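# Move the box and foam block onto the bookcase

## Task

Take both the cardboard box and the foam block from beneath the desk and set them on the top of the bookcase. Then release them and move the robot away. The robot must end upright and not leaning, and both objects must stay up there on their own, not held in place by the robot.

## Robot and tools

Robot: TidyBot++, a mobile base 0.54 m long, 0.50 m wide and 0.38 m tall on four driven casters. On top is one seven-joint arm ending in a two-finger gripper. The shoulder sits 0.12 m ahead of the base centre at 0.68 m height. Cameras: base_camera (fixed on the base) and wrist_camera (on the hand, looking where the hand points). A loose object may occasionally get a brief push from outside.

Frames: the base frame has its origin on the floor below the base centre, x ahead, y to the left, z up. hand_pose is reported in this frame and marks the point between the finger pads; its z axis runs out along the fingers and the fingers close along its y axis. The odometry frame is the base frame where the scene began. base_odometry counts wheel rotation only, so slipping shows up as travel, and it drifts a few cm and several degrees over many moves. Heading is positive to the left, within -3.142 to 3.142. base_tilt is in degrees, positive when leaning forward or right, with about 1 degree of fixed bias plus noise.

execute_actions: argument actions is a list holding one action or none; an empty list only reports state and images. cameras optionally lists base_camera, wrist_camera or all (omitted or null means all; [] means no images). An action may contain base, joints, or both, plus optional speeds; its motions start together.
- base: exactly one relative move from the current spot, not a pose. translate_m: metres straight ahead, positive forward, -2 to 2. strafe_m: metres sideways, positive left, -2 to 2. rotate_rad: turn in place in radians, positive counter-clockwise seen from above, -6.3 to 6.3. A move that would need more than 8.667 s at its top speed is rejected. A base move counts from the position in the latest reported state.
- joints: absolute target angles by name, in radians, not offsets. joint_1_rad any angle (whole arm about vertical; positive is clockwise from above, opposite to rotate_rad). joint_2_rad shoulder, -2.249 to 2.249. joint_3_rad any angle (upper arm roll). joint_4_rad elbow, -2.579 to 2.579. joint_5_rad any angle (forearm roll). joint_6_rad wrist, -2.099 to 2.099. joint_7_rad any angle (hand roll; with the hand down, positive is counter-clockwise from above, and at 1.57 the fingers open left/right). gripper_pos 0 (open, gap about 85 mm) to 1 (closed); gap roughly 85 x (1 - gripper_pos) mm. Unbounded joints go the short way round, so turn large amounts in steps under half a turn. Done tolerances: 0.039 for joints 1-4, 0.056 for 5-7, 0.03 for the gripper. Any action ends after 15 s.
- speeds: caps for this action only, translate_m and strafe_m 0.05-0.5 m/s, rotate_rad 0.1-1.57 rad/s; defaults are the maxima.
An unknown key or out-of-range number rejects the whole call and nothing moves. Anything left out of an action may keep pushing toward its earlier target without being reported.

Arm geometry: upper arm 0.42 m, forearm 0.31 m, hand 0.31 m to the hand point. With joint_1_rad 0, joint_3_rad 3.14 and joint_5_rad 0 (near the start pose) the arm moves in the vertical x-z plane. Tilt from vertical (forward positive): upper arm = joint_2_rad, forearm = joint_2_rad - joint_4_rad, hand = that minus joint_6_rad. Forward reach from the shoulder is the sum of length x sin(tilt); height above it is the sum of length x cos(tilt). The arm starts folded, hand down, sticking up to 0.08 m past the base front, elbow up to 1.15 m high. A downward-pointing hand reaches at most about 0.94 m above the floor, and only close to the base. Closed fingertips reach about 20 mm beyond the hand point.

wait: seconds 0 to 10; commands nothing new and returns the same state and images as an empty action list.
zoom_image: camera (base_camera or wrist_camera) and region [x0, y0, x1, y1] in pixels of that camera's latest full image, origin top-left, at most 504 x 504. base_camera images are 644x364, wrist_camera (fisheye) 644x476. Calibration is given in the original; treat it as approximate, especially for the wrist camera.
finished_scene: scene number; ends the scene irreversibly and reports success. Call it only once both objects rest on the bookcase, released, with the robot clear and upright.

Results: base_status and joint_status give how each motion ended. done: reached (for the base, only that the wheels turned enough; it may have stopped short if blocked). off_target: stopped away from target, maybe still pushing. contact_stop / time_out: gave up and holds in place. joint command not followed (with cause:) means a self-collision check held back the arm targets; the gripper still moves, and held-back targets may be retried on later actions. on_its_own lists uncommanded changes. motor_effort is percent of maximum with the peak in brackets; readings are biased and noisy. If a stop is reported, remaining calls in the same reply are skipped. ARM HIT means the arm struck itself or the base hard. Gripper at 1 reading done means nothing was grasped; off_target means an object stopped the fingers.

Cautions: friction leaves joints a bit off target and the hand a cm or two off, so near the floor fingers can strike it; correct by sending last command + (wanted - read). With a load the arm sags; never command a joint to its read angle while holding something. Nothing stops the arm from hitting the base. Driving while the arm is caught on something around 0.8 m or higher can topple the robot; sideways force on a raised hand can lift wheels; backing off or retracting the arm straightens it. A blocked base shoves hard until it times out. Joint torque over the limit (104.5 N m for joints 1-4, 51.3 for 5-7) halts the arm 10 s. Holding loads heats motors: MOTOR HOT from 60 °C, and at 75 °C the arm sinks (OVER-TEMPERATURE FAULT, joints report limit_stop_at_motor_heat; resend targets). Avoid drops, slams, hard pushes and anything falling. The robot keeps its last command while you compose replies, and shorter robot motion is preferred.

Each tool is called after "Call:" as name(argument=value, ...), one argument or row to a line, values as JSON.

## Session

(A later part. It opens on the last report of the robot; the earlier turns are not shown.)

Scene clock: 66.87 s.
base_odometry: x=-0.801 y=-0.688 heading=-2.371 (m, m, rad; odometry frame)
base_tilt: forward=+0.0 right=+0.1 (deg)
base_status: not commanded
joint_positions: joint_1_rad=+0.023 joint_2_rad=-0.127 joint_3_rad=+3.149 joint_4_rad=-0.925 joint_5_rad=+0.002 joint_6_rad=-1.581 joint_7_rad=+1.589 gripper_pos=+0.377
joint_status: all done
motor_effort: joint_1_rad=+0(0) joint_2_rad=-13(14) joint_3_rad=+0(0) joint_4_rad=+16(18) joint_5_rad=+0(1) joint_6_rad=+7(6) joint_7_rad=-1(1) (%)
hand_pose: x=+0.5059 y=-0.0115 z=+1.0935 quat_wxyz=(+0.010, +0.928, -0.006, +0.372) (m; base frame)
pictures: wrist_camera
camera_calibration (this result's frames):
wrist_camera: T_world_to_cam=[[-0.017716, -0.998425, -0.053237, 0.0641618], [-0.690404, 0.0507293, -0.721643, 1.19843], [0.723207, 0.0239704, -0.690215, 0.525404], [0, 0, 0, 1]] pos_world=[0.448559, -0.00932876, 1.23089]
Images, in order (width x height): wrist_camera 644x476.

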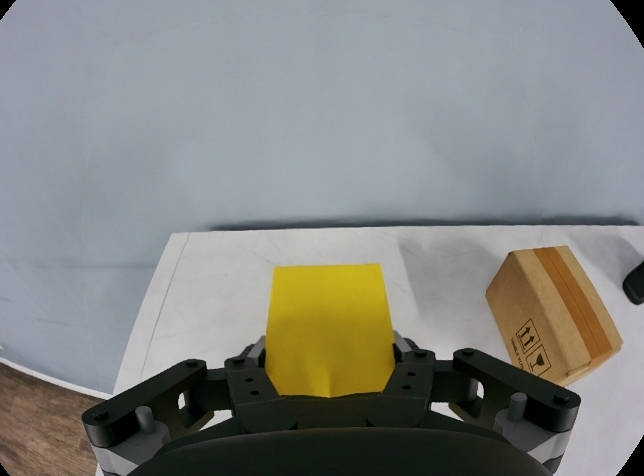

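Call:
execute_actions(
  actions=[
    {"joints": {"gripper_pos": 0.0}},
  ],
  cameras=["wrist_camera"],
)

Call:
execute_actions(
  actions=[
    {"base": {"translate_m": -0.5}, "joints": {"joint_2_rad": -0.1, "joint_4_rad": -0.6, "joint_6_rad": -1.85}},
  ],
  cameras=["wrist_camera"],
)

Scene clock: 68.20 s.
base_odometry: x=-0.801 y=-0.688 heading=-2.371 (m, m, rad; odometry frame)
base_tilt: forward=+0.0 right=+0.0 (deg)
base_status: not commanded
joint_positions: joint_1_rad=+0.023 joint_2_rad=-0.127 joint_3_rad=+3.149 joint_4_rad=-0.925 joint_5_rad=+0.002 joint_6_rad=-1.580 joint_7_rad=+1.589 gripper_pos=+0.000
joint_status: all done
motor_effort: joint_1_rad=+0(0) joint_2_rad=-12(13) joint_3_rad=+0(0) joint_4_rad=+16(16) joint_5_rad=+0(1) joint_6_rad=+6(7) joint_7_rad=-1(1) (%)
hand_pose: x=+0.5059 y=-0.0115 z=+1.0935 quat_wxyz=(+0.010, +0.928, -0.006, +0.372) (m; base frame)
pictures: wrist_camera
camera_calibration (this result's frames):
wrist_camera: T_world_to_cam=[[-0.0177148, -0.998425, -0.0532367, 0.0641609], [-0.690387, 0.0507287, -0.72166, 1.19844], [0.723223, 0.0239698, -0.690198, 0.525377], [0, 0, 0, 1]] pos_world=[0.44856, -0.00932884, 1.2309]
Images, in order (width x height): wrist_camera 644x476.

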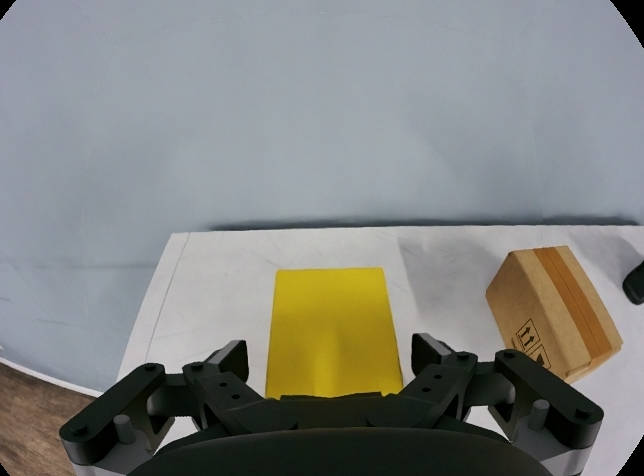

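Scene clock: 70.67 s.
base_odometry: x=-0.442 y=-0.340 heading=-2.371 (m, m, rad; odometry frame)
base_tilt: forward=-0.1 right=+0.1 (deg)
base_status: done
joint_positions: joint_1_rad=+0.023 joint_2_rad=-0.110 joint_3_rad=+3.149 joint_4_rad=-0.618 joint_5_rad=+0.002 joint_6_rad=-1.808 joint_7_rad=+1.589 gripper_pos=+0.000
joint_status: all done
motor_effort: joint_1_rad=+0(0) joint_2_rad=-10(20) joint_3_rad=+0(1) joint_4_rad=+13(17) joint_5_rad=+1(1) joint_6_rad=+6(8) joint_7_rad=-1(1) (%)
hand_pose: x=+0.4543 y=-0.0099 z=+1.1639 quat_wxyz=(+0.010, +0.916, -0.006, +0.401) (m; base frame)
pictures: wrist_camera
camera_calibration (this result's frames):
wrist_camera: T_world_to_cam=[[-0.0146322, -0.99851, -0.052568, 0.0664138], [-0.643146, 0.0496535, -0.764132, 1.24144], [0.765604, 0.0226279, -0.642914, 0.536906], [0, 0, 0, 1]] pos_world=[0.388343, -0.00747614, 1.2973]
Images, in order (width x height): wrist_camera 644x476.

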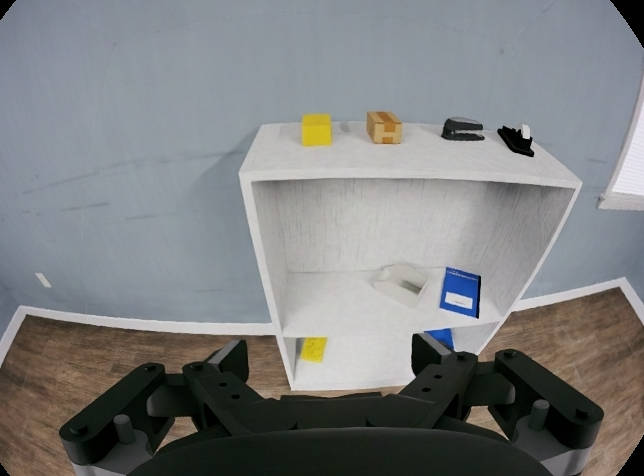

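Both objects are resting on top of the bookcase and the robot has backed clear. Finishing scene 2.

Call:
finished_scene(
  scene=2,
)

The scene is finished: the task was done.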